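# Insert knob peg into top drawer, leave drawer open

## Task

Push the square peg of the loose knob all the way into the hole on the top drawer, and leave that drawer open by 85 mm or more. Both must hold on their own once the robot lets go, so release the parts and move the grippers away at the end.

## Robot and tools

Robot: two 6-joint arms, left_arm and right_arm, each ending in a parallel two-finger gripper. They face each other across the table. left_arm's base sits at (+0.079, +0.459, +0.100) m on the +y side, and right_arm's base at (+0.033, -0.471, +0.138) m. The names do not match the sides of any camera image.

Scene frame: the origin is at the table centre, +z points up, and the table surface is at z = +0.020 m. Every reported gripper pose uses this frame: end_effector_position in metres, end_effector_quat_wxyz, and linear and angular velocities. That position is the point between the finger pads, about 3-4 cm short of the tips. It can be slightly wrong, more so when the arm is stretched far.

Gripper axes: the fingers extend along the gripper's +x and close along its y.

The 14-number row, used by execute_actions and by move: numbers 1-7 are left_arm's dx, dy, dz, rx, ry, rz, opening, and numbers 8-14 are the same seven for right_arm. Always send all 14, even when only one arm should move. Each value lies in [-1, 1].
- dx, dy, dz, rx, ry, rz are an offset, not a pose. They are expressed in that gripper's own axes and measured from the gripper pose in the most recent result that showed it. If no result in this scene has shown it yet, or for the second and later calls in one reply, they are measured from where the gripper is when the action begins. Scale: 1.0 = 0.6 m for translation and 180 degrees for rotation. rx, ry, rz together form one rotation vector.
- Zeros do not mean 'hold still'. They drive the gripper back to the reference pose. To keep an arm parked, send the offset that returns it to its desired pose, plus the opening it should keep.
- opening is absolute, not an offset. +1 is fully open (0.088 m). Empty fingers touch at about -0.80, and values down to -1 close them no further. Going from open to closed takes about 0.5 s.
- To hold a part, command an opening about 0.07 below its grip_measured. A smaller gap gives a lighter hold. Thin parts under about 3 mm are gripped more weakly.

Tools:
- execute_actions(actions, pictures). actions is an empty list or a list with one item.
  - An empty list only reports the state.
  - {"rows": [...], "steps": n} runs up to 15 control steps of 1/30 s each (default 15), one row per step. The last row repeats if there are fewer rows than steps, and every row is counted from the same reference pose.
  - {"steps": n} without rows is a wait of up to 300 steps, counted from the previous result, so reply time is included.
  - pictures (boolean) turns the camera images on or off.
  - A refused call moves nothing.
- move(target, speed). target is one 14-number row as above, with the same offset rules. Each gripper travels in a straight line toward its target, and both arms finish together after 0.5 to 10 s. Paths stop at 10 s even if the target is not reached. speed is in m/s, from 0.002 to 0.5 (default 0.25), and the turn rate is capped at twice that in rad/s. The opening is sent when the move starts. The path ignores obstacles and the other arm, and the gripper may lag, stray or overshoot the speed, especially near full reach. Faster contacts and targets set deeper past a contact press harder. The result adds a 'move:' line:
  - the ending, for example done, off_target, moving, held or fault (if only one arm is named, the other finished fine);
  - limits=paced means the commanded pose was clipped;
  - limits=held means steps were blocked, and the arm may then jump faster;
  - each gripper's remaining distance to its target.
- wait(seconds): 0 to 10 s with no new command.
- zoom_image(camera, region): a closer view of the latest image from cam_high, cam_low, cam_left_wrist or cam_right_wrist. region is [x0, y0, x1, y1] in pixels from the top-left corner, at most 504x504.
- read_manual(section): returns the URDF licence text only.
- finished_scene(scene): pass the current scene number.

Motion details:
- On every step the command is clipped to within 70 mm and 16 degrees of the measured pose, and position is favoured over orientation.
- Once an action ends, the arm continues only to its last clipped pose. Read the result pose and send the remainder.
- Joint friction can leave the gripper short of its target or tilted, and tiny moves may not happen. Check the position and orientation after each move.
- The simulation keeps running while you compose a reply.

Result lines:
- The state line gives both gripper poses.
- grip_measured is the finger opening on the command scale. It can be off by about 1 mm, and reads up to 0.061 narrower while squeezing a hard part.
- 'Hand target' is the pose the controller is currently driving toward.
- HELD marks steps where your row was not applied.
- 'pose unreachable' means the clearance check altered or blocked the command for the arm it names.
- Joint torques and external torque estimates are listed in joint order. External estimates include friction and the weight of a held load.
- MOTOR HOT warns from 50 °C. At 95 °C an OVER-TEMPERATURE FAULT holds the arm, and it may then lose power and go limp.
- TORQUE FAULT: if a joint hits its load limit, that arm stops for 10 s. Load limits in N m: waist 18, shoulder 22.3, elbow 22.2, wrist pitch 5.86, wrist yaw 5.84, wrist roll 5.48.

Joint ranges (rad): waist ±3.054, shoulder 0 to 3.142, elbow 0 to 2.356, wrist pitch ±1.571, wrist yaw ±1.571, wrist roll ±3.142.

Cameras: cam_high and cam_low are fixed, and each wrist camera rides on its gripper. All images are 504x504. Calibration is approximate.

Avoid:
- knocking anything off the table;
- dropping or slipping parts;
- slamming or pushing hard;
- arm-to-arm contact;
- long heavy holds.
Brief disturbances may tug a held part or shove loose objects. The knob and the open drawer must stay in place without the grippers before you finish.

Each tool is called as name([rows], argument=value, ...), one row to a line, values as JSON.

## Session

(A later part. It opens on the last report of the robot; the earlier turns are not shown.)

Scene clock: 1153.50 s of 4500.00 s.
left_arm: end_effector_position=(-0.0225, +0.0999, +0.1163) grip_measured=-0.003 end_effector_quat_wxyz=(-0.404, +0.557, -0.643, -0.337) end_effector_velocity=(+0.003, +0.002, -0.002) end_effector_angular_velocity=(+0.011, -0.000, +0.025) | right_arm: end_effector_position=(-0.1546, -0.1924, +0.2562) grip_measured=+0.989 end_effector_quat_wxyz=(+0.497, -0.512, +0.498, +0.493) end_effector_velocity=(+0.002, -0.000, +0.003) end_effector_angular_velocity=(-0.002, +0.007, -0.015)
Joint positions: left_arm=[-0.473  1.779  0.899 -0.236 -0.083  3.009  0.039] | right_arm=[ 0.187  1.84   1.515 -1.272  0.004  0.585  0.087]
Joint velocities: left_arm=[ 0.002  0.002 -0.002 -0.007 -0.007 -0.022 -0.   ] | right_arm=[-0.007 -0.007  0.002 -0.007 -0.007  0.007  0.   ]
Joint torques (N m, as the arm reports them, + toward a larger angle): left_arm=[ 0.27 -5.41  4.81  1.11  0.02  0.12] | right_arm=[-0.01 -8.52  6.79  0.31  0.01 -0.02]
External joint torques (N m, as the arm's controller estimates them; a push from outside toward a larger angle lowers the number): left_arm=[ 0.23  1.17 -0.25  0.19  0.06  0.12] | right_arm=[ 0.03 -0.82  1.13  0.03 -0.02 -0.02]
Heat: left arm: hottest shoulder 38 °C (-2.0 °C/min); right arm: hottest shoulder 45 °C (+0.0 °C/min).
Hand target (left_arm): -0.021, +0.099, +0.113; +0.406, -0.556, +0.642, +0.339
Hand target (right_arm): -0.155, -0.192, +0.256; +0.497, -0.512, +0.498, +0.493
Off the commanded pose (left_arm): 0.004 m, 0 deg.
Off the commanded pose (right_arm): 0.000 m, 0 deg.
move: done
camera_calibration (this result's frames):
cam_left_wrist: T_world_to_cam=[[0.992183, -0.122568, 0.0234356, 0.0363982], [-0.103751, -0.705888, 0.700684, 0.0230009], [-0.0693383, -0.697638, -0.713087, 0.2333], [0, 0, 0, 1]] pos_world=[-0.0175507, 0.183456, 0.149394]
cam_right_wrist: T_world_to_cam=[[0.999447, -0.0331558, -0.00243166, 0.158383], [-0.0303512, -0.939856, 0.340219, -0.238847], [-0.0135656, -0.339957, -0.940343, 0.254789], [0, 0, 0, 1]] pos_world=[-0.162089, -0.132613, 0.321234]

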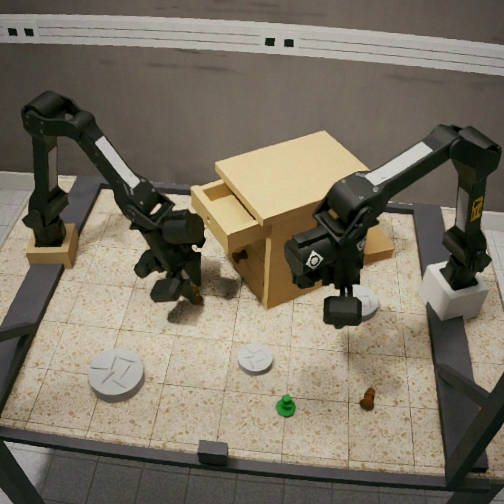

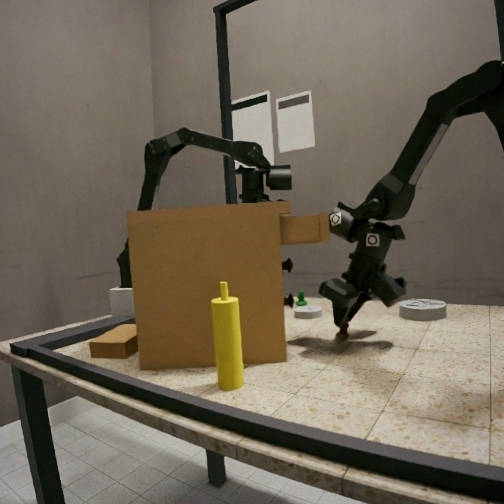

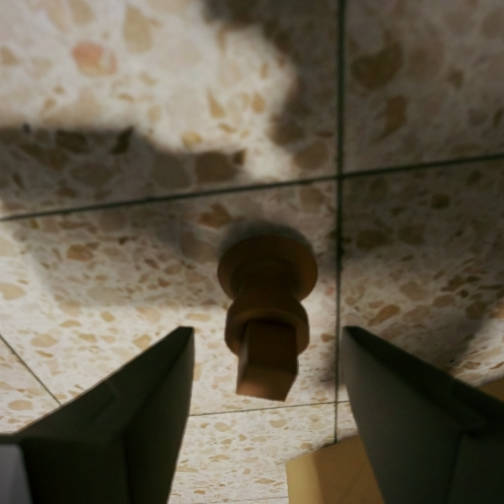

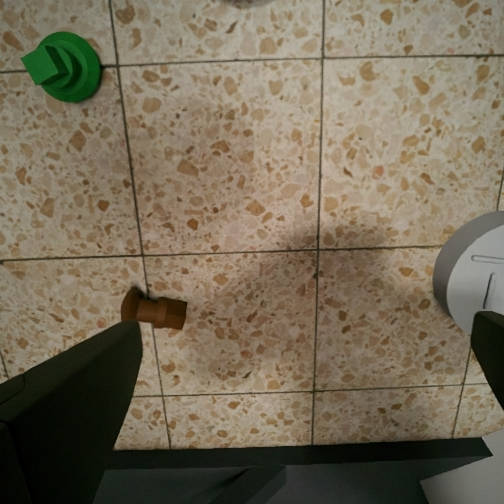

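execute_actions([
  {"rows":[[0,0,0,0,0,0,-0.62,0,0,0,0,0,0,1]],"steps":15},
])

Scene clock: 1157.87 s of 4500.00 s.
left_arm: end_effector_position=(-0.0226, +0.0999, +0.1160) grip_measured=-0.580 end_effector_quat_wxyz=(-0.404, +0.556, -0.643, -0.337) end_effector_velocity=(-0.003, +0.003, -0.001) end_effector_angular_velocity=(+0.009, +0.007, -0.004) | right_arm: end_effector_position=(-0.1546, -0.1924, +0.2562) grip_measured=+0.989 end_effector_quat_wxyz=(+0.497, -0.512, +0.498, +0.493) end_effector_velocity=(+0.003, -0.001, +0.000) end_effector_angular_velocity=(-0.002, -0.010, -0.010)
Joint positions: left_arm=[-0.473  1.78   0.899 -0.235 -0.083  3.009  0.011] | right_arm=[ 0.187  1.84   1.515 -1.272  0.004  0.585  0.087]
Joint velocities: left_arm=[-0.007 -0.002 -0.002 -0.007  0.007 -0.007 -0.   ] | right_arm=[-0.002 -0.002 -0.002 -0.007  0.007  0.007  0.   ]
Joint torques (N m, as the arm reports them, + toward a larger angle): left_arm=[ 0.1  -6.65  4.61  0.8  -0.06  0.02] | right_arm=[ 0.01 -8.56  6.74  0.31  0.03 -0.01]
External joint torques (N m, as the arm's controller estimates them; a push from outside toward a larger angle lowers the number): left_arm=[ 0.14 -0.14 -0.44 -0.13 -0.03  0.02] | right_arm=[ 0.02 -0.89  1.07  0.01  0.   -0.01]
Heat: left arm: hottest shoulder 38 °C (-2.0 °C/min); right arm: hottest shoulder 45 °C (+0.0 °C/min).
Hand target (left_arm): -0.022, +0.100, +0.116; +0.404, -0.556, +0.643, +0.337
Hand target (right_arm): -0.155, -0.192, +0.256; +0.497, -0.512, +0.498, +0.493
Off the commanded pose (left_arm): 0.000 m, 0 deg.
Off the commanded pose (right_arm): 0.000 m, 0 deg.
Steps of this call (steps 1 to 116: nothing new was sent; steps 117 to 131: all 15 steps of this action). Readings (end_effector_position):
117: left_arm (-0.0225, +0.0998, +0.1160) | right_arm (-0.1546, -0.1924, +0.2562)
118: left_arm (-0.0225, +0.0998, +0.1160) | right_arm (-0.1546, -0.1924, +0.2562)
120: left_arm (-0.0225, +0.0998, +0.1160) | right_arm (-0.1546, -0.1924, +0.2562)
124: left_arm (-0.0226, +0.0999, +0.1160) | right_arm (-0.1546, -0.1924, +0.2562)
131: the state above
camera_calibration (this result's frames):
cam_left_wrist: T_world_to_cam=[[0.992122, -0.123083, 0.0233398, 0.0365329], [-0.104082, -0.706148, 0.700373, 0.0232611], [-0.0697228, -0.697284, -0.713396, 0.233027], [0, 0, 0, 1]] pos_world=[-0.0175768, 0.183408, 0.149096]
cam_right_wrist: T_world_to_cam=[[0.999447, -0.0331558, -0.00243166, 0.158383], [-0.0303512, -0.939856, 0.340219, -0.238847], [-0.0135656, -0.339957, -0.940343, 0.254789], [0, 0, 0, 1]] pos_world=[-0.162089, -0.132613, 0.321234]

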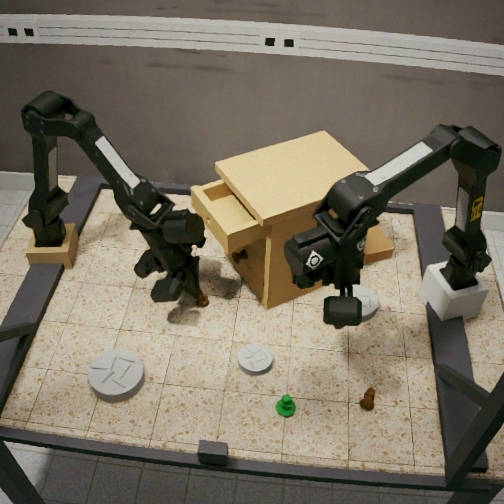

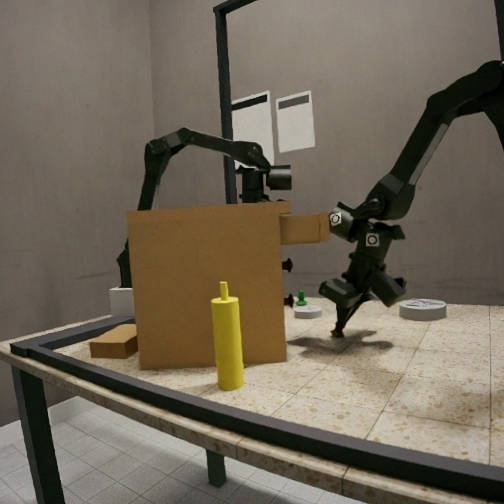

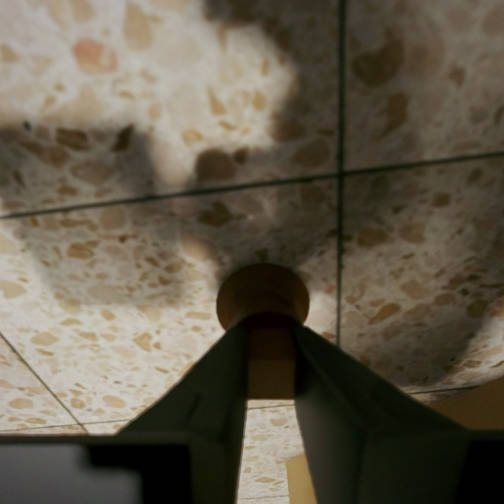

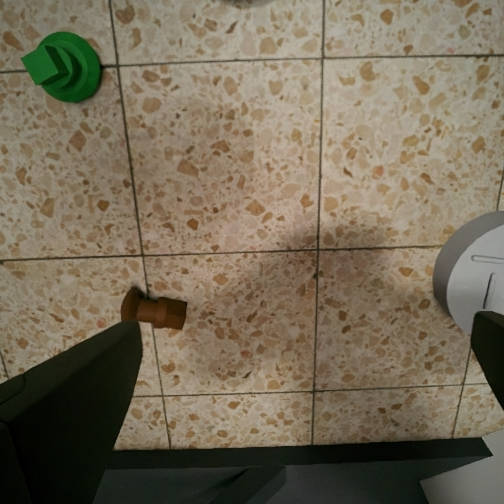

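move(target=[-0.175,0.061,0.037,0,0,0,-0.66,0,0,0,0,0,0,1], speed=0.15)

move(target=[0,0,0,-0.5,0,0,-0.66,0,0,0,0,0,0,1], speed=0.4)

move(target=[0,0,0,-0.5,0,0,-0.66,0,0,0,0,0,0,1], speed=0.4)

Scene clock: 1181.20 s of 4500.00 s.
left_arm: end_effector_position=(-0.0471, +0.1742, +0.1907) grip_measured=-0.580 end_effector_quat_wxyz=(-0.414, +0.552, -0.637, -0.343) end_effector_velocity=(-0.001, +0.004, +0.003) end_effector_angular_velocity=(+0.004, -0.006, -0.003) | right_arm: end_effector_position=(-0.1546, -0.1924, +0.2562) grip_measured=+0.989 end_effector_quat_wxyz=(+0.497, -0.512, +0.498, +0.493) end_effector_velocity=(-0.001, +0.002, +0.001) end_effector_angular_velocity=(+0.006, +0.013, +0.019)
Joint positions: left_arm=[-0.657  1.434  0.886 -0.614 -0.157  2.841  0.011] | right_arm=[ 0.187  1.84   1.515 -1.272  0.004  0.585  0.087]
Joint velocities: left_arm=[-0.012 -0.012  0.002 -0.022 -0.007 -0.007 -0.   ] | right_arm=[-0.002 -0.002  0.002  0.007 -0.007 -0.022 -0.   ]
Joint torques (N m, as the arm reports them, + toward a larger angle): left_arm=[-0.13 -6.34  6.67  0.6  -0.3  -0.08] | right_arm=[ 0.02 -8.55  6.75  0.31  0.03 -0.03]
External joint torques (N m, as the arm's controller estimates them; a push from outside toward a larger angle lowers the number): left_arm=[-0.1  -1.6   0.91 -0.27 -0.23 -0.08] | right_arm=[ 0.   -0.83  1.02  0.    0.   -0.03]
Heat: left arm: hottest shoulder 40 °C (+1.0 °C/min); right arm: hottest shoulder 45 °C (+0.0 °C/min).
Hand target (left_arm): -0.049, +0.172, +0.200; +0.403, -0.556, +0.644, +0.338
Hand target (right_arm): -0.155, -0.192, +0.256; +0.497, -0.512, +0.498, +0.493
Off the commanded pose (left_arm): 0.009 m, 1 deg.
Off the commanded pose (right_arm): 0.000 m, 0 deg.
After step 90, 19.03 s passed at rest.
move: off_target (left_arm)
camera_calibration (this result's frames):
cam_left_wrist: T_world_to_cam=[[0.991838, -0.124447, 0.0277387, 0.0677078], [-0.109811, -0.723207, 0.681845, 0.0270513], [-0.064793, -0.679326, -0.73097, 0.336953], [0, 0, 0, 1]] pos_world=[-0.0423525, 0.256891, 0.22598]
cam_right_wrist: T_world_to_cam=[[0.999447, -0.0331558, -0.00243166, 0.158383], [-0.0303512, -0.939856, 0.340219, -0.238847], [-0.0135656, -0.339957, -0.940343, 0.254789], [0, 0, 0, 1]] pos_world=[-0.162089, -0.132613, 0.321234]

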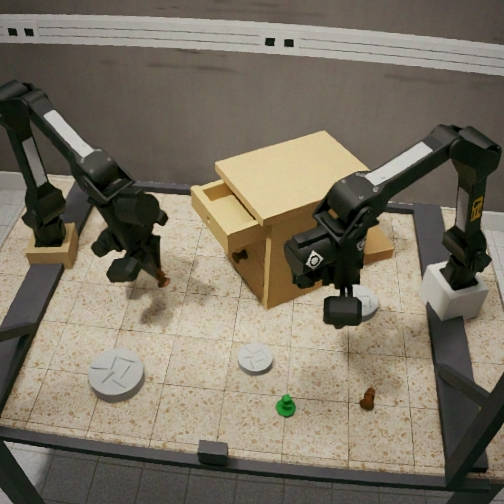

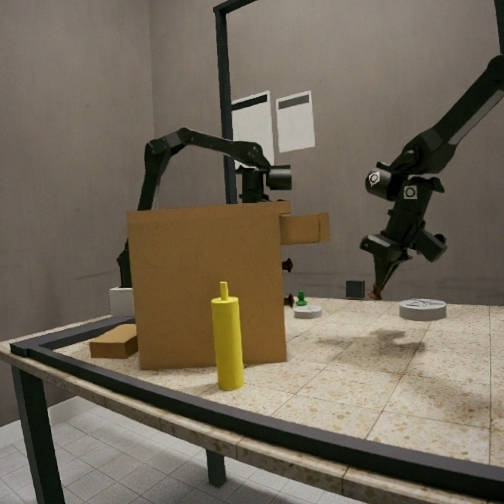

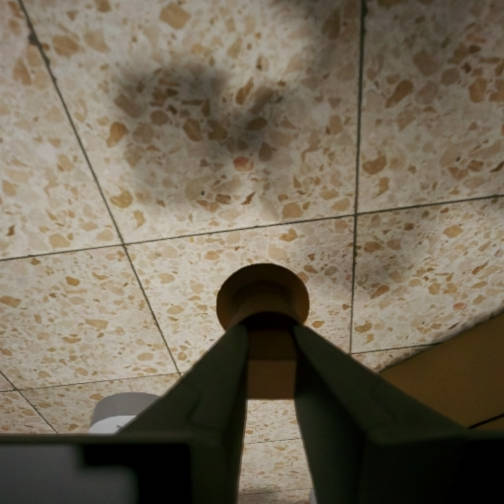

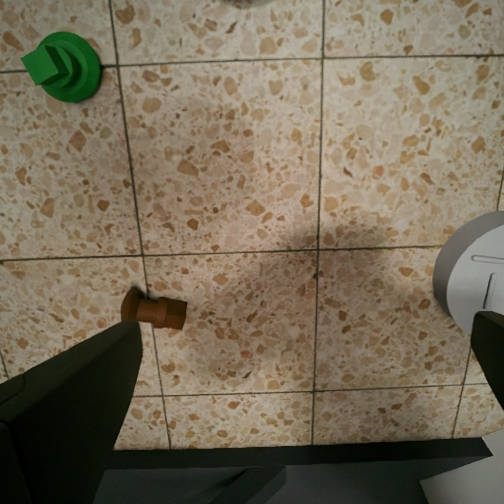

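Scene clock: 1183.77 s of 4500.00 s.
left_arm: end_effector_position=(-0.0471, +0.1742, +0.1907) grip_measured=-0.580 end_effector_quat_wxyz=(+0.097, +0.683, -0.210, -0.693) end_effector_velocity=(-0.001, -0.002, +0.002) end_effector_angular_velocity=(-0.013, +0.009, +0.020) | right_arm: end_effector_position=(-0.1546, -0.1924, +0.2562) grip_measured=+0.989 end_effector_quat_wxyz=(+0.497, -0.512, +0.498, +0.493) end_effector_velocity=(-0.000, -0.003, +0.000) end_effector_angular_velocity=(-0.010, +0.002, +0.010)
Joint positions: left_arm=[-0.657  1.434  0.886 -0.614 -0.157  1.274  0.011] | right_arm=[ 0.187  1.84   1.515 -1.272  0.004  0.585  0.087]
Joint velocities: left_arm=[-0.002 -0.002  0.002  0.007 -0.007 -0.022 -0.   ] | right_arm=[ 0.002 -0.002 -0.002 -0.007 -0.007 -0.007 -0.   ]
Joint torques (N m, as the arm reports them, + toward a larger angle): left_arm=[-0.1  -4.99  5.34  0.85 -0.04 -0.12] | right_arm=[ 0.   -8.56  6.73  0.31  0.02 -0.03]
External joint torques (N m, as the arm's controller estimates them; a push from outside toward a larger angle lowers the number): left_arm=[-0.07 -0.14 -0.52 -0.1   0.   -0.1 ] | right_arm=[-0.03 -0.89  1.05  0.   -0.01 -0.03]
Heat: left arm: hottest shoulder 39 °C (+0.0 °C/min); right arm: hottest shoulder 45 °C (+0.0 °C/min).
Hand target (left_arm): -0.047, +0.174, +0.191; +0.098, +0.683, -0.208, -0.693
Hand target (right_arm): -0.155, -0.192, +0.256; +0.497, -0.512, +0.498, +0.493
Off the commanded pose (left_arm): 0.000 m, 0 deg.
Off the commanded pose (right_arm): 0.000 m, 0 deg.
move: done
camera_calibration (this result's frames):
cam_left_wrist: T_world_to_cam=[[0.129438, 0.905397, -0.404354, -0.0699312], [0.956189, -0.00598246, 0.29269, 0.0265942], [0.262582, -0.424523, -0.866505, 0.333852], [0, 0, 0, 1]] pos_world=[-0.104041, 0.205203, 0.253223]
cam_right_wrist: T_world_to_cam=[[0.999447, -0.0331558, -0.00243166, 0.158383], [-0.0303512, -0.939856, 0.340219, -0.238847], [-0.0135656, -0.339957, -0.940343, 0.254789], [0, 0, 0, 1]] pos_world=[-0.162089, -0.132613, 0.321234]

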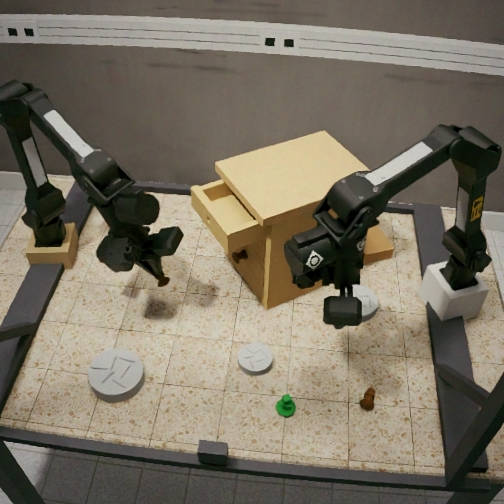

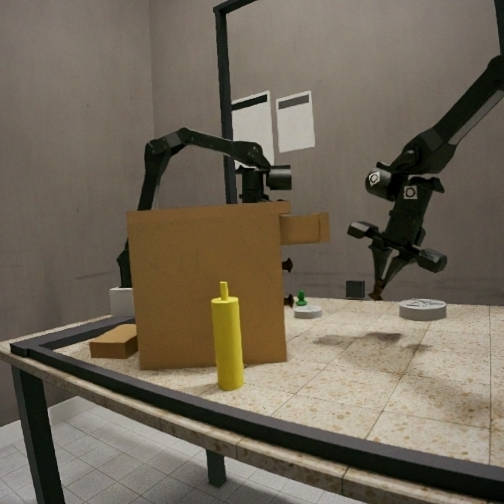

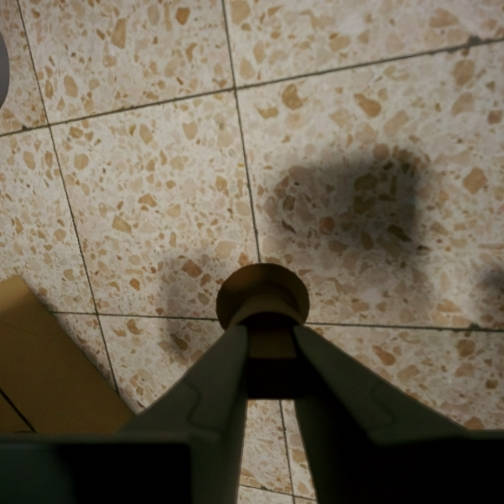

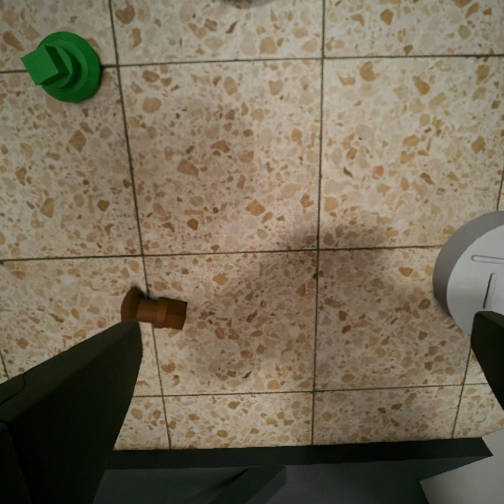

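Scene clock: 1186.33 s of 4500.00 s.
left_arm: end_effector_position=(-0.0471, +0.1742, +0.1907) grip_measured=-0.580 end_effector_quat_wxyz=(+0.550, +0.416, +0.340, -0.639) end_effector_velocity=(+0.005, +0.000, -0.000) end_effector_angular_velocity=(-0.002, -0.012, +0.031) | right_arm: end_effector_position=(-0.1546, -0.1924, +0.2562) grip_measured=+0.989 end_effector_quat_wxyz=(+0.497, -0.512, +0.498, +0.493) end_effector_velocity=(+0.000, -0.005, +0.001) end_effector_angular_velocity=(-0.027, +0.009, +0.004)
Joint positions: left_arm=[-0.657  1.434  0.886 -0.614 -0.157 -0.292  0.011] | right_arm=[ 0.187  1.84   1.515 -1.272  0.004  0.585  0.087]
Joint velocities: left_arm=[ 0.002 -0.002 -0.002 -0.007 -0.022 -0.022 -0.   ] | right_arm=[-0.002 -0.002  0.002 -0.022 -0.022 -0.007 -0.   ]
Joint torques (N m, as the arm reports them, + toward a larger angle): left_arm=[ 0.01 -5.06  5.38  0.85 -0.11 -0.07] | right_arm=[-0.03 -8.56  6.76  0.31  0.03 -0.03]
External joint torques (N m, as the arm's controller estimates them; a push from outside toward a larger angle lowers the number): left_arm=[ 0.   -0.22 -0.44 -0.1   0.01 -0.07] | right_arm=[-0.05 -0.83  1.08  0.03  0.01 -0.03]
Heat: left arm: hottest shoulder 39 °C (+1.0 °C/min); right arm: hottest shoulder 45 °C (+0.0 °C/min).
Hand target (left_arm): -0.047, +0.174, +0.191; +0.551, +0.415, +0.342, -0.638
Hand target (right_arm): -0.155, -0.192, +0.256; +0.497, -0.512, +0.498, +0.493
Off the commanded pose (left_arm): 0.000 m, 0 deg.
Off the commanded pose (right_arm): 0.000 m, 0 deg.
move: done
camera_calibration (this result's frames):
cam_left_wrist: T_world_to_cam=[[-0.988783, 0.149251, 0.00562173, -0.0691273], [0.147446, 0.981446, -0.122566, -0.104338], [-0.0238104, -0.120362, -0.992444, 0.291387], [0, 0, 0, 1]] pos_world=[-0.0460297, 0.147791, 0.276786]
cam_right_wrist: T_world_to_cam=[[0.999447, -0.0331558, -0.00243166, 0.158383], [-0.0303512, -0.939856, 0.340219, -0.238847], [-0.0135656, -0.339957, -0.940343, 0.254789], [0, 0, 0, 1]] pos_world=[-0.162089, -0.132613, 0.321234]

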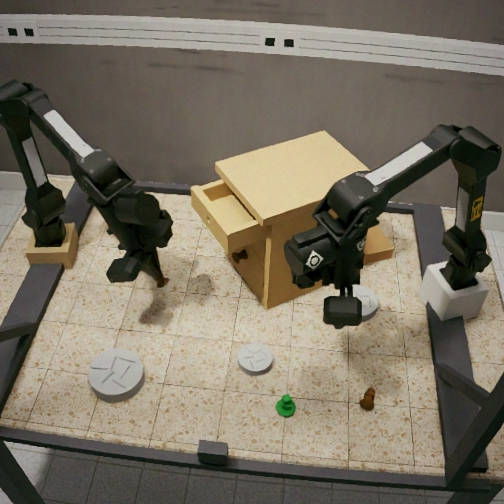

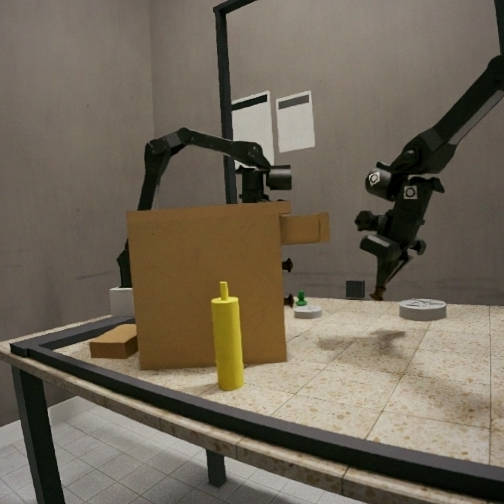

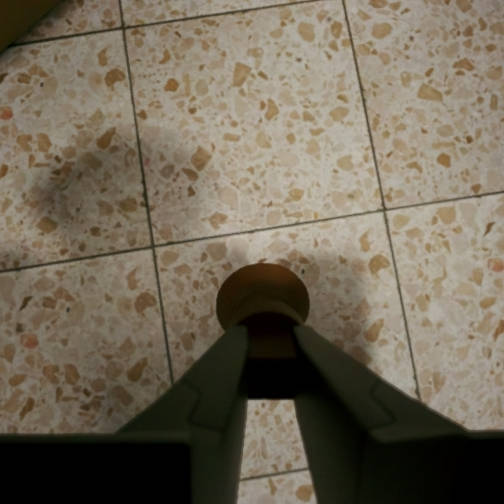

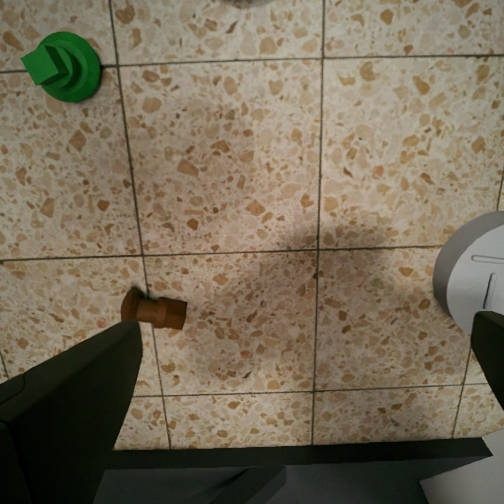

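move(target=[0.126,-0.078,0.033,0,-0.222,0,-0.66,0,0,0,0,0,0,1], speed=0.2)

Scene clock: 1196.17 s of 4500.00 s.
left_arm: end_effector_position=(-0.1014, +0.1305, +0.1337) grip_measured=-0.580 end_effector_quat_wxyz=(+0.635, +0.166, +0.135, -0.743) end_effector_velocity=(+0.001, +0.001, -0.004) end_effector_angular_velocity=(+0.001, +0.002, +0.007) | right_arm: end_effector_position=(-0.1546, -0.1924, +0.2562) grip_measured=+0.989 end_effector_quat_wxyz=(+0.497, -0.512, +0.498, +0.493) end_effector_velocity=(+0.002, +0.001, -0.001) end_effector_angular_velocity=(+0.006, -0.005, +0.005)
Joint positions: left_arm=[-0.854  1.832  0.44   0.9   -0.482 -0.233  0.011] | right_arm=[ 0.187  1.84   1.515 -1.272  0.004  0.585  0.087]
Joint velocities: left_arm=[-0.002  0.017 -0.007  0.022 -0.007 -0.007 -0.   ] | right_arm=[-0.002 -0.002 -0.007  0.007  0.007 -0.007 -0.   ]
Joint torques (N m, as the arm reports them, + toward a larger angle): left_arm=[-0.33 -4.49  2.69  1.83 -0.4   0.14] | right_arm=[ 0.05 -8.55  6.74  0.33  0.02 -0.03]
External joint torques (N m, as the arm's controller estimates them; a push from outside toward a larger angle lowers the number): left_arm=[-0.34  1.06 -1.    0.27 -0.24  0.13] | right_arm=[ 0.07 -0.88  1.09  0.04 -0.01 -0.03]
Heat: left arm: hottest shoulder 39 °C (+1.0 °C/min); right arm: hottest shoulder 45 °C (+0.0 °C/min).
Hand target (left_arm): -0.101, +0.133, +0.130; +0.635, +0.172, +0.134, -0.741
Hand target (right_arm): -0.155, -0.192, +0.256; +0.497, -0.512, +0.498, +0.493
Off the commanded pose (left_arm): 0.005 m, 1 deg.
Off the commanded pose (right_arm): 0.000 m, 0 deg.
After step 90, 4.53 s passed at rest.
move: done
camera_calibration (this result's frames):
cam_left_wrist: T_world_to_cam=[[-0.985884, 0.166126, 0.0208774, -0.119901], [0.0974758, 0.670863, -0.735147, 0.056961], [-0.136133, -0.722734, -0.677586, 0.253365], [0, 0, 0, 1]] pos_world=[-0.08927, 0.164821, 0.216054]
cam_right_wrist: T_world_to_cam=[[0.999447, -0.0331558, -0.00243166, 0.158383], [-0.0303512, -0.939856, 0.340219, -0.238847], [-0.0135656, -0.339957, -0.940343, 0.254789], [0, 0, 0, 1]] pos_world=[-0.162089, -0.132613, 0.321234]

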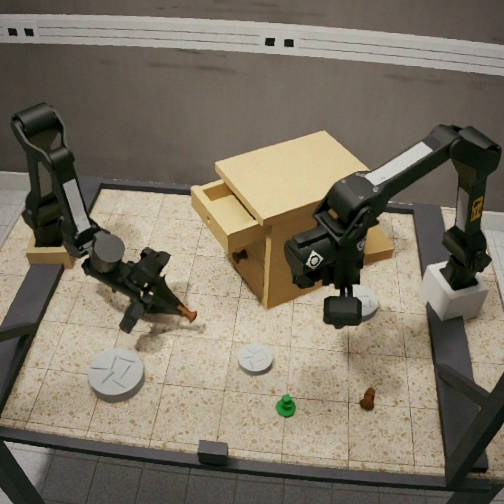

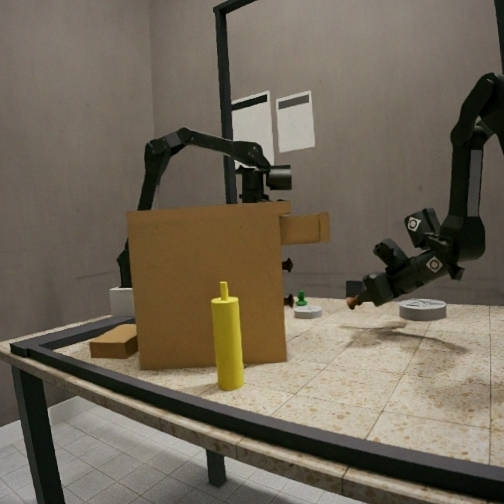

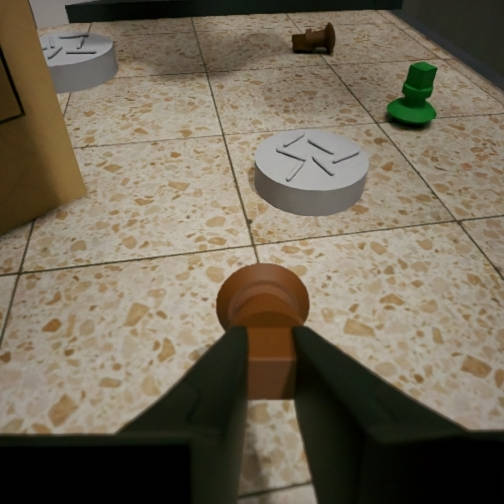

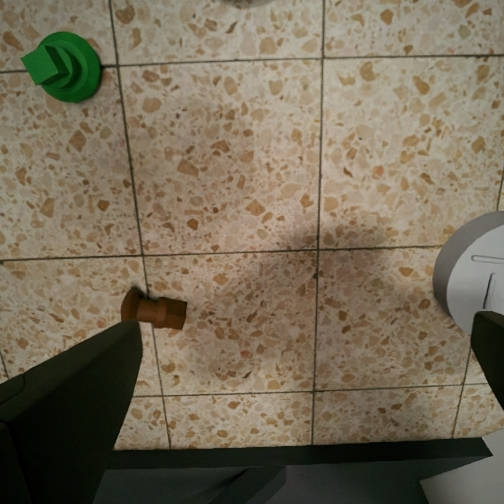

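move(target=[0.024,0,-0.052,0,0,0,-0.66,0,0,0,0,0,0,1], speed=0.06)

zoom_image(camera="cam_low", region=[320,260,440,340])

Scene clock: 1200.97 s of 4500.00 s.
left_arm: end_effector_position=(-0.1025, +0.1291, +0.1034) grip_measured=-0.580 end_effector_quat_wxyz=(+0.635, +0.162, +0.134, -0.743) end_effector_velocity=(+0.002, +0.003, -0.007) end_effector_angular_velocity=(+0.008, -0.004, +0.007) | right_arm: end_effector_position=(-0.1546, -0.1924, +0.2562) grip_measured=+0.989 end_effector_quat_wxyz=(+0.497, -0.512, +0.498, +0.493) end_effector_velocity=(+0.001, -0.002, -0.001) end_effector_angular_velocity=(-0.014, -0.001, +0.005)
Joint positions: left_arm=[-0.854  2.016  0.437  1.097 -0.483 -0.232  0.011] | right_arm=[ 0.187  1.84   1.515 -1.272  0.004  0.585  0.087]
Joint velocities: left_arm=[-0.002  0.027 -0.007  0.022 -0.007 -0.007 -0.   ] | right_arm=[-0.002  0.002 -0.002 -0.007 -0.007 -0.007  0.   ]
Joint torques (N m, as the arm reports them, + toward a larger angle): left_arm=[ 0.11 -4.92  1.99  1.86 -0.17  0.  ] | right_arm=[ 0.03 -8.56  6.78  0.3   0.03 -0.02]
External joint torques (N m, as the arm's controller estimates them; a push from outside toward a larger angle lowers the number): left_arm=[ 0.11  0.9  -0.75  0.32 -0.02 -0.01] | right_arm=[ 0.03 -0.89  1.12  0.01  0.   -0.02]
Heat: left arm: hottest shoulder 39 °C (+1.0 °C/min); right arm: hottest shoulder 45 °C (+0.0 °C/min).
Hand target (left_arm): -0.101, +0.130, +0.099; +0.635, +0.166, +0.135, -0.743
Hand target (right_arm): -0.155, -0.192, +0.256; +0.497, -0.512, +0.498, +0.493
Off the commanded pose (left_arm): 0.005 m, 1 deg.
Off the commanded pose (right_arm): 0.000 m, 0 deg.
After step 90, 0.87 s passed at rest.
move: done
camera_calibration (this result's frames):
cam_left_wrist: T_world_to_cam=[[-0.985773, 0.166271, 0.0246008, -0.12052], [0.0937693, 0.665493, -0.740491, 0.0366211], [-0.139494, -0.727649, -0.671616, 0.231328], [0, 0, 0, 1]] pos_world=[-0.0899707, 0.163993, 0.185446]
cam_right_wrist: T_world_to_cam=[[0.999447, -0.0331558, -0.00243166, 0.158383], [-0.0303512, -0.939856, 0.340219, -0.238847], [-0.0135656, -0.339957, -0.940343, 0.254789], [0, 0, 0, 1]] pos_world=[-0.162089, -0.132613, 0.321234]

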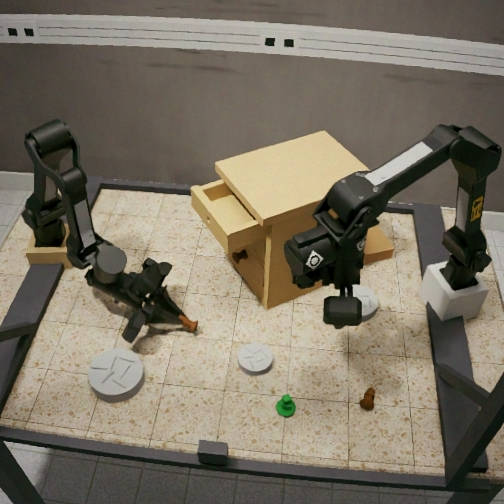

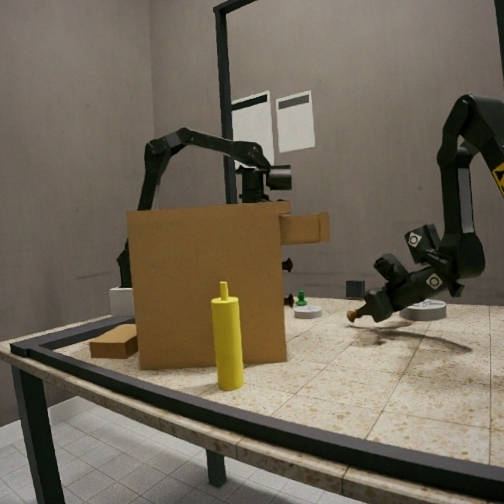

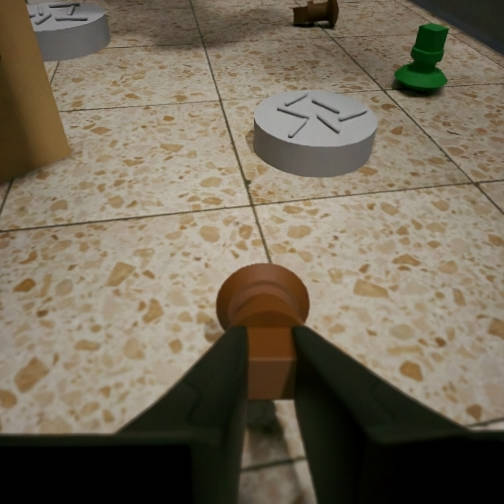

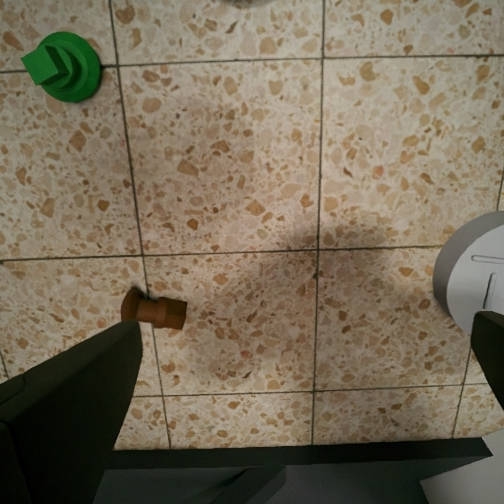

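Region (320, 260, 440, 340) of cam_low's 504x504 image, scaled by 4.200, with more detail than that image has.

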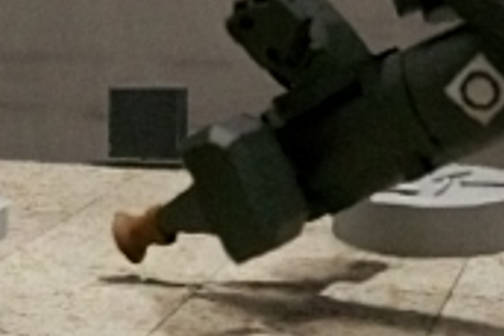

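move(target=[0.008,0,-0.018,0,0,0,-0.66,0,0,0,0,0,0,1], speed=0.04)

zoom_image(camera="cam_low", region=[320,260,440,340])

Scene clock: 1206.03 s of 4500.00 s.
left_arm: end_effector_position=(-0.1023, +0.1294, +0.0942) grip_measured=-0.580 end_effector_quat_wxyz=(+0.635, +0.160, +0.134, -0.744) end_effector_velocity=(-0.001, +0.001, -0.003) end_effector_angular_velocity=(-0.001, -0.002, -0.012) | right_arm: end_effector_position=(-0.1546, -0.1924, +0.2562) grip_measured=+0.989 end_effector_quat_wxyz=(+0.497, -0.512, +0.498, +0.493) end_effector_velocity=(-0.003, +0.003, +0.000) end_effector_angular_velocity=(+0.014, +0.019, +0.005)
Joint positions: left_arm=[-0.854  2.073  0.437  1.157 -0.483 -0.232  0.011] | right_arm=[ 0.187  1.84   1.515 -1.272  0.004  0.585  0.087]
Joint velocities: left_arm=[-0.002  0.017 -0.002  0.022  0.007  0.007 -0.   ] | right_arm=[-0.002 -0.002 -0.002  0.022 -0.007 -0.007 -0.   ]
Joint torques (N m, as the arm reports them, + toward a larger angle): left_arm=[ 0.   -5.06  2.56  1.78 -0.18 -0.01] | right_arm=[ 0.02 -8.55  6.77  0.31  0.02 -0.02]
External joint torques (N m, as the arm's controller estimates them; a push from outside toward a larger angle lowers the number): left_arm=[-0.03  0.89  0.06  0.23 -0.03 -0.02] | right_arm=[ 0.02 -0.91  1.11  0.   -0.01 -0.02]
Heat: left arm: hottest shoulder 39 °C (+1.0 °C/min); right arm: hottest shoulder 45 °C (+0.0 °C/min).
Hand target (left_arm): -0.102, +0.129, +0.092; +0.635, +0.162, +0.134, -0.743
Hand target (right_arm): -0.155, -0.192, +0.256; +0.497, -0.512, +0.498, +0.493
Off the commanded pose (left_arm): 0.003 m, 0 deg.
Off the commanded pose (right_arm): 0.000 m, 0 deg.
After step 90, 1.33 s passed at rest.
move: done
camera_calibration (this result's frames):
cam_left_wrist: T_world_to_cam=[[-0.985724, 0.16633, 0.0261245, -0.120237], [0.092329, 0.663748, -0.742236, 0.0298162], [-0.140796, -0.729228, -0.669629, 0.225295], [0, 0, 0, 1]] pos_world=[-0.0895526, 0.1645, 0.176136]
cam_right_wrist: T_world_to_cam=[[0.999447, -0.0331558, -0.00243166, 0.158383], [-0.0303512, -0.939856, 0.340219, -0.238847], [-0.0135656, -0.339957, -0.940343, 0.254789], [0, 0, 0, 1]] pos_world=[-0.162089, -0.132613, 0.321234]

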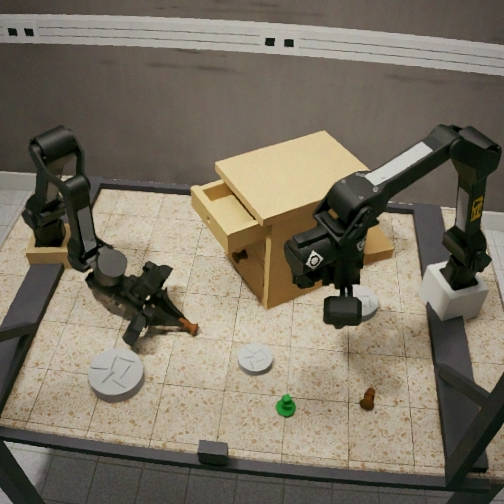

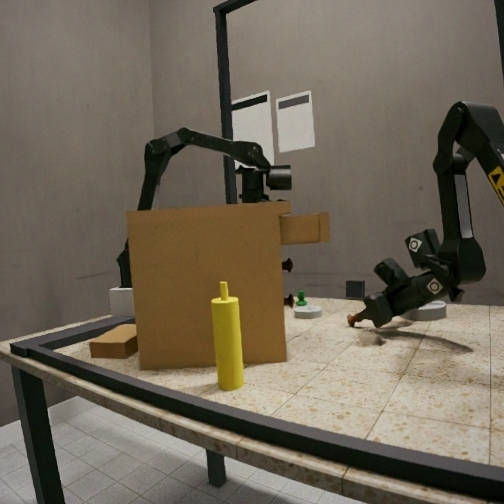

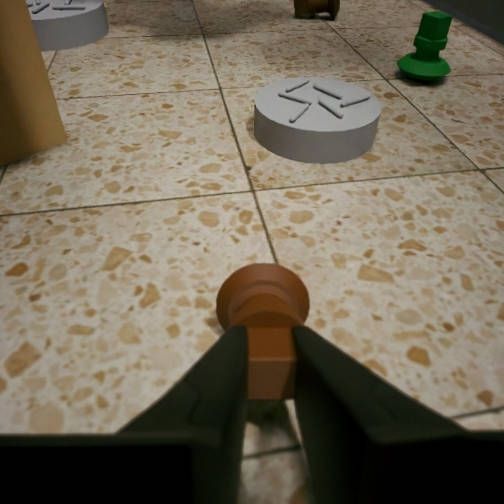

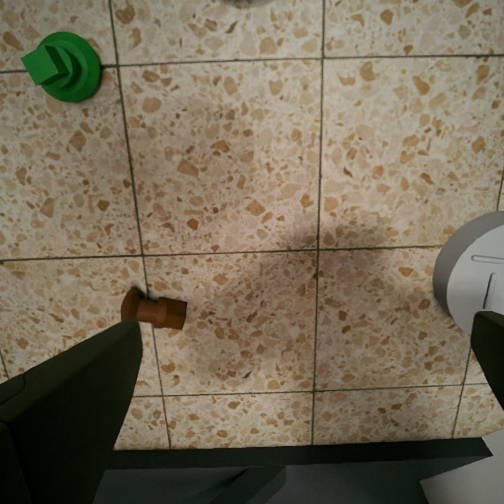

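Region (320, 260, 440, 340) of cam_low's 504x504 image, scaled by 4.200, with more detail than that image has.

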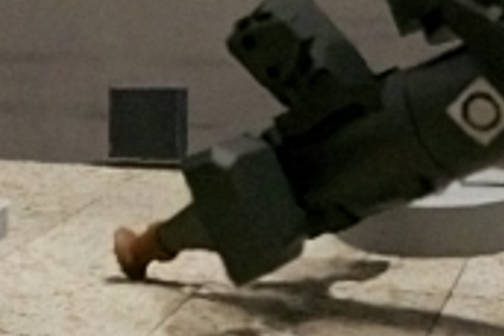

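execute_actions([
  {"rows":[[0,0,0,0,0,0,-0.55,0,0,0,0,0,0,1],[0,0,0,0,0,0,-0.52,0,0,0,0,0,0,1],[0,0,0,0,0,0,-0.5,0,0,0,0,0,0,1],[0,0,0,0,0,0,-0.45,0,0,0,0,0,0,1],[0,0,0,0,0,0,-0.4,0,0,0,0,0,0,1],[0,0,0,0,0,0,-0.2,0,0,0,0,0,0,1]],"steps":15},
])

move(target=[-0.08,0,0.04,0,0,0,0.2,0,0,0,0,0,0,1], speed=0.15)

Scene clock: 1209.27 s of 4500.00 s.
left_arm: end_effector_position=(-0.1023, +0.1294, +0.0940) grip_measured=-0.225 end_effector_quat_wxyz=(+0.635, +0.160, +0.134, -0.744) end_effector_velocity=(-0.001, -0.000, -0.000) end_effector_angular_velocity=(+0.003, -0.006, -0.007) | right_arm: end_effector_position=(-0.1546, -0.1924, +0.2562) grip_measured=+0.989 end_effector_quat_wxyz=(+0.497, -0.512, +0.498, +0.493) end_effector_velocity=(-0.001, +0.001, +0.000) end_effector_angular_velocity=(+0.002, +0.010, +0.005)
Joint positions: left_arm=[-0.854  2.075  0.437  1.159 -0.483 -0.232  0.028] | right_arm=[ 0.187  1.84   1.515 -1.272  0.004  0.585  0.087]
Joint velocities: left_arm=[ 0.002 -0.002  0.002 -0.007  0.007  0.007  0.009] | right_arm=[-0.002 -0.002 -0.002  0.007 -0.007 -0.007 -0.   ]
Joint torques (N m, as the arm reports them, + toward a larger angle): left_arm=[ 0.1  -6.17  2.32  1.38 -0.18  0.01] | right_arm=[ 0.02 -8.54  6.73  0.31  0.02 -0.03]
External joint torques (N m, as the arm's controller estimates them; a push from outside toward a larger angle lowers the number): left_arm=[ 0.09 -0.25 -0.16 -0.16 -0.03  0.01] | right_arm=[ 0.02 -0.82  1.01  0.   -0.01 -0.03]
Heat: left arm: hottest shoulder 39 °C (+1.0 °C/min); right arm: hottest shoulder 45 °C (+0.0 °C/min).
Hand target (left_arm): -0.102, +0.129, +0.094; +0.635, +0.160, +0.134, -0.744
Hand target (right_arm): -0.155, -0.192, +0.256; +0.497, -0.512, +0.498, +0.493
Off the commanded pose (left_arm): 0.000 m, 0 deg.
Off the commanded pose (right_arm): 0.000 m, 0 deg.
Steps of this call (steps 1 to 82: nothing new was sent; steps 83 to 97: all 15 steps of this action). Readings (end_effector_position):
83: left_arm (-0.1023, +0.1294, +0.0941) | right_arm (-0.1546, -0.1924, +0.2562)
84: left_arm (-0.1023, +0.1294, +0.0941) | right_arm (-0.1546, -0.1924, +0.2562)
86: left_arm (-0.1023, +0.1294, +0.0941) | right_arm (-0.1546, -0.1924, +0.2562)
90: left_arm (-0.1023, +0.1294, +0.0941) | right_arm (-0.1546, -0.1924, +0.2562)
97: the state above
camera_calibration (this result's frames):
cam_left_wrist: T_world_to_cam=[[-0.985718, 0.166338, 0.0263149, -0.12025], [0.0921487, 0.663529, -0.742454, 0.0296563], [-0.140959, -0.729425, -0.669381, 0.225106], [0, 0, 0, 1]] pos_world=[-0.0895343, 0.164522, 0.175864]
cam_right_wrist: T_world_to_cam=[[0.999447, -0.0331558, -0.00243166, 0.158383], [-0.0303512, -0.939856, 0.340219, -0.238847], [-0.0135656, -0.339957, -0.940343, 0.254789], [0, 0, 0, 1]] pos_world=[-0.162089, -0.132613, 0.321234]

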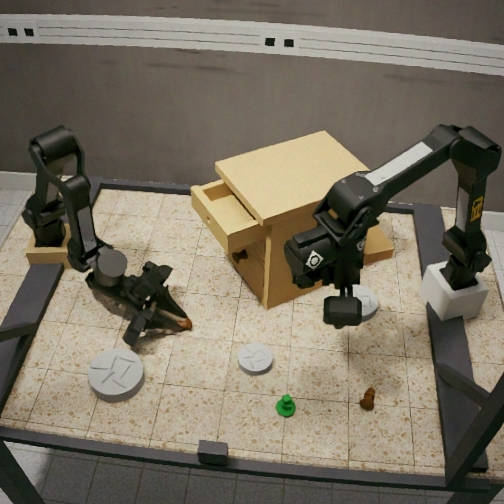

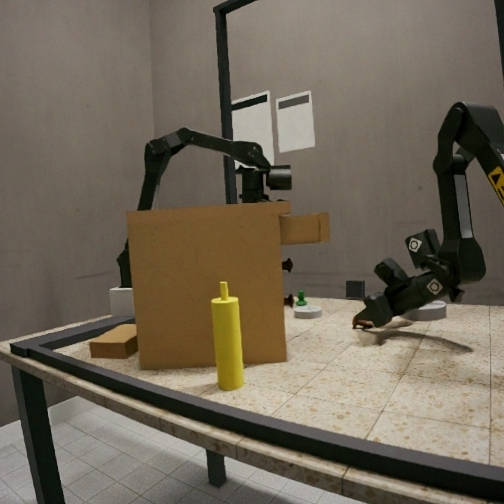

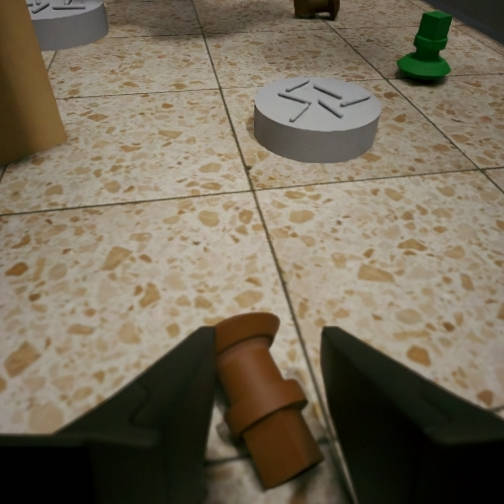

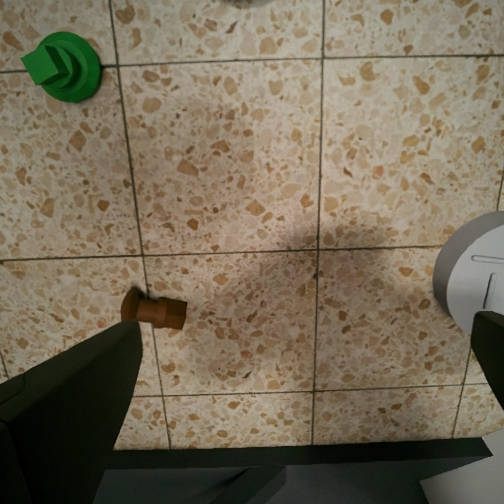

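Scene clock: 1210.50 s of 4500.00 s.
left_arm: end_effector_position=(-0.0973, +0.1612, +0.1326) grip_measured=+0.197 end_effector_quat_wxyz=(+0.634, +0.163, +0.134, -0.744) end_effector_velocity=(+0.003, +0.003, +0.003) end_effector_angular_velocity=(+0.005, +0.004, +0.021) | right_arm: end_effector_position=(-0.1546, -0.1924, +0.2562) grip_measured=+0.989 end_effector_quat_wxyz=(+0.497, -0.512, +0.498, +0.493) end_effector_velocity=(+0.002, -0.001, +0.002) end_effector_angular_velocity=(-0.007, +0.005, +0.014)
Joint positions: left_arm=[-0.926  1.774  0.335  0.935 -0.544 -0.27   0.049] | right_arm=[ 0.187  1.84   1.515 -1.272  0.004  0.585  0.087]
Joint velocities: left_arm=[-0.007 -0.032 -0.007 -0.037 -0.022 -0.022  0.   ] | right_arm=[-0.007 -0.007 -0.002 -0.007 -0.007 -0.022 -0.   ]
Joint torques (N m, as the arm reports them, + toward a larger angle): left_arm=[-0.42 -6.42  2.47  1.33 -0.39 -0.07] | right_arm=[ 0.06 -8.56  6.79  0.32  0.01 -0.01]
External joint torques (N m, as the arm's controller estimates them; a push from outside toward a larger angle lowers the number): left_arm=[-0.42 -1.57 -0.91 -0.17 -0.21 -0.08] | right_arm=[ 0.1  -0.81  1.09  0.02 -0.02 -0.01]
Heat: left arm: hottest shoulder 39 °C (+1.0 °C/min); right arm: hottest shoulder 45 °C (+0.0 °C/min).
Hand target (left_arm): -0.097, +0.163, +0.136; +0.635, +0.160, +0.134, -0.744
Hand target (right_arm): -0.155, -0.192, +0.256; +0.497, -0.512, +0.498, +0.493
Off the commanded pose (left_arm): 0.003 m, 0 deg.
Off the commanded pose (right_arm): 0.000 m, 0 deg.
move: done
camera_calibration (this result's frames):
cam_left_wrist: T_world_to_cam=[[-0.985461, 0.168293, 0.023327, -0.121555], [0.0964755, 0.667292, -0.738522, 0.0360064], [-0.139854, -0.725534, -0.673826, 0.274916], [0, 0, 0, 1]] pos_world=[-0.0848132, 0.195891, 0.214673]
cam_right_wrist: T_world_to_cam=[[0.999447, -0.0331558, -0.00243166, 0.158383], [-0.0303512, -0.939856, 0.340219, -0.238847], [-0.0135656, -0.339957, -0.940343, 0.254789], [0, 0, 0, 1]] pos_world=[-0.162089, -0.132613, 0.321234]

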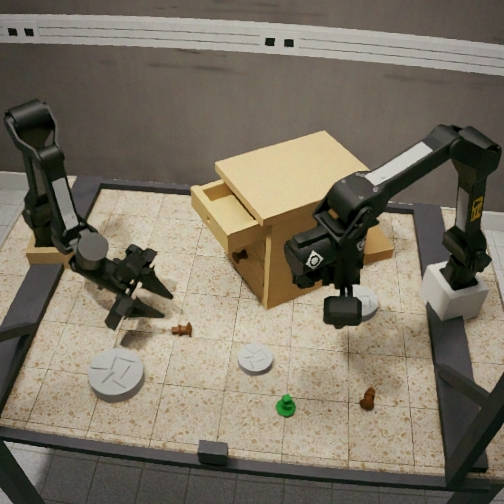

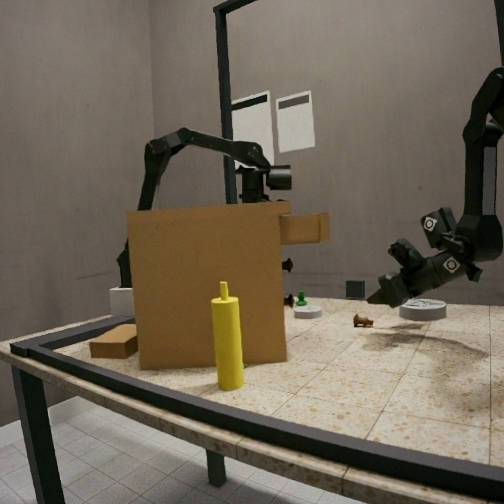

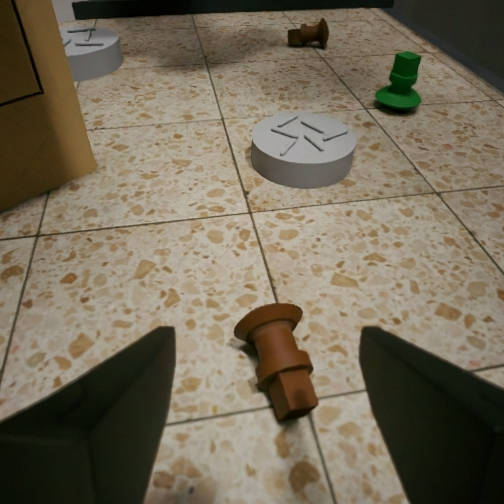

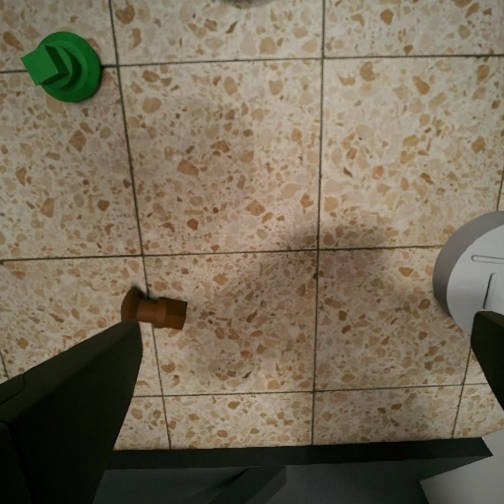

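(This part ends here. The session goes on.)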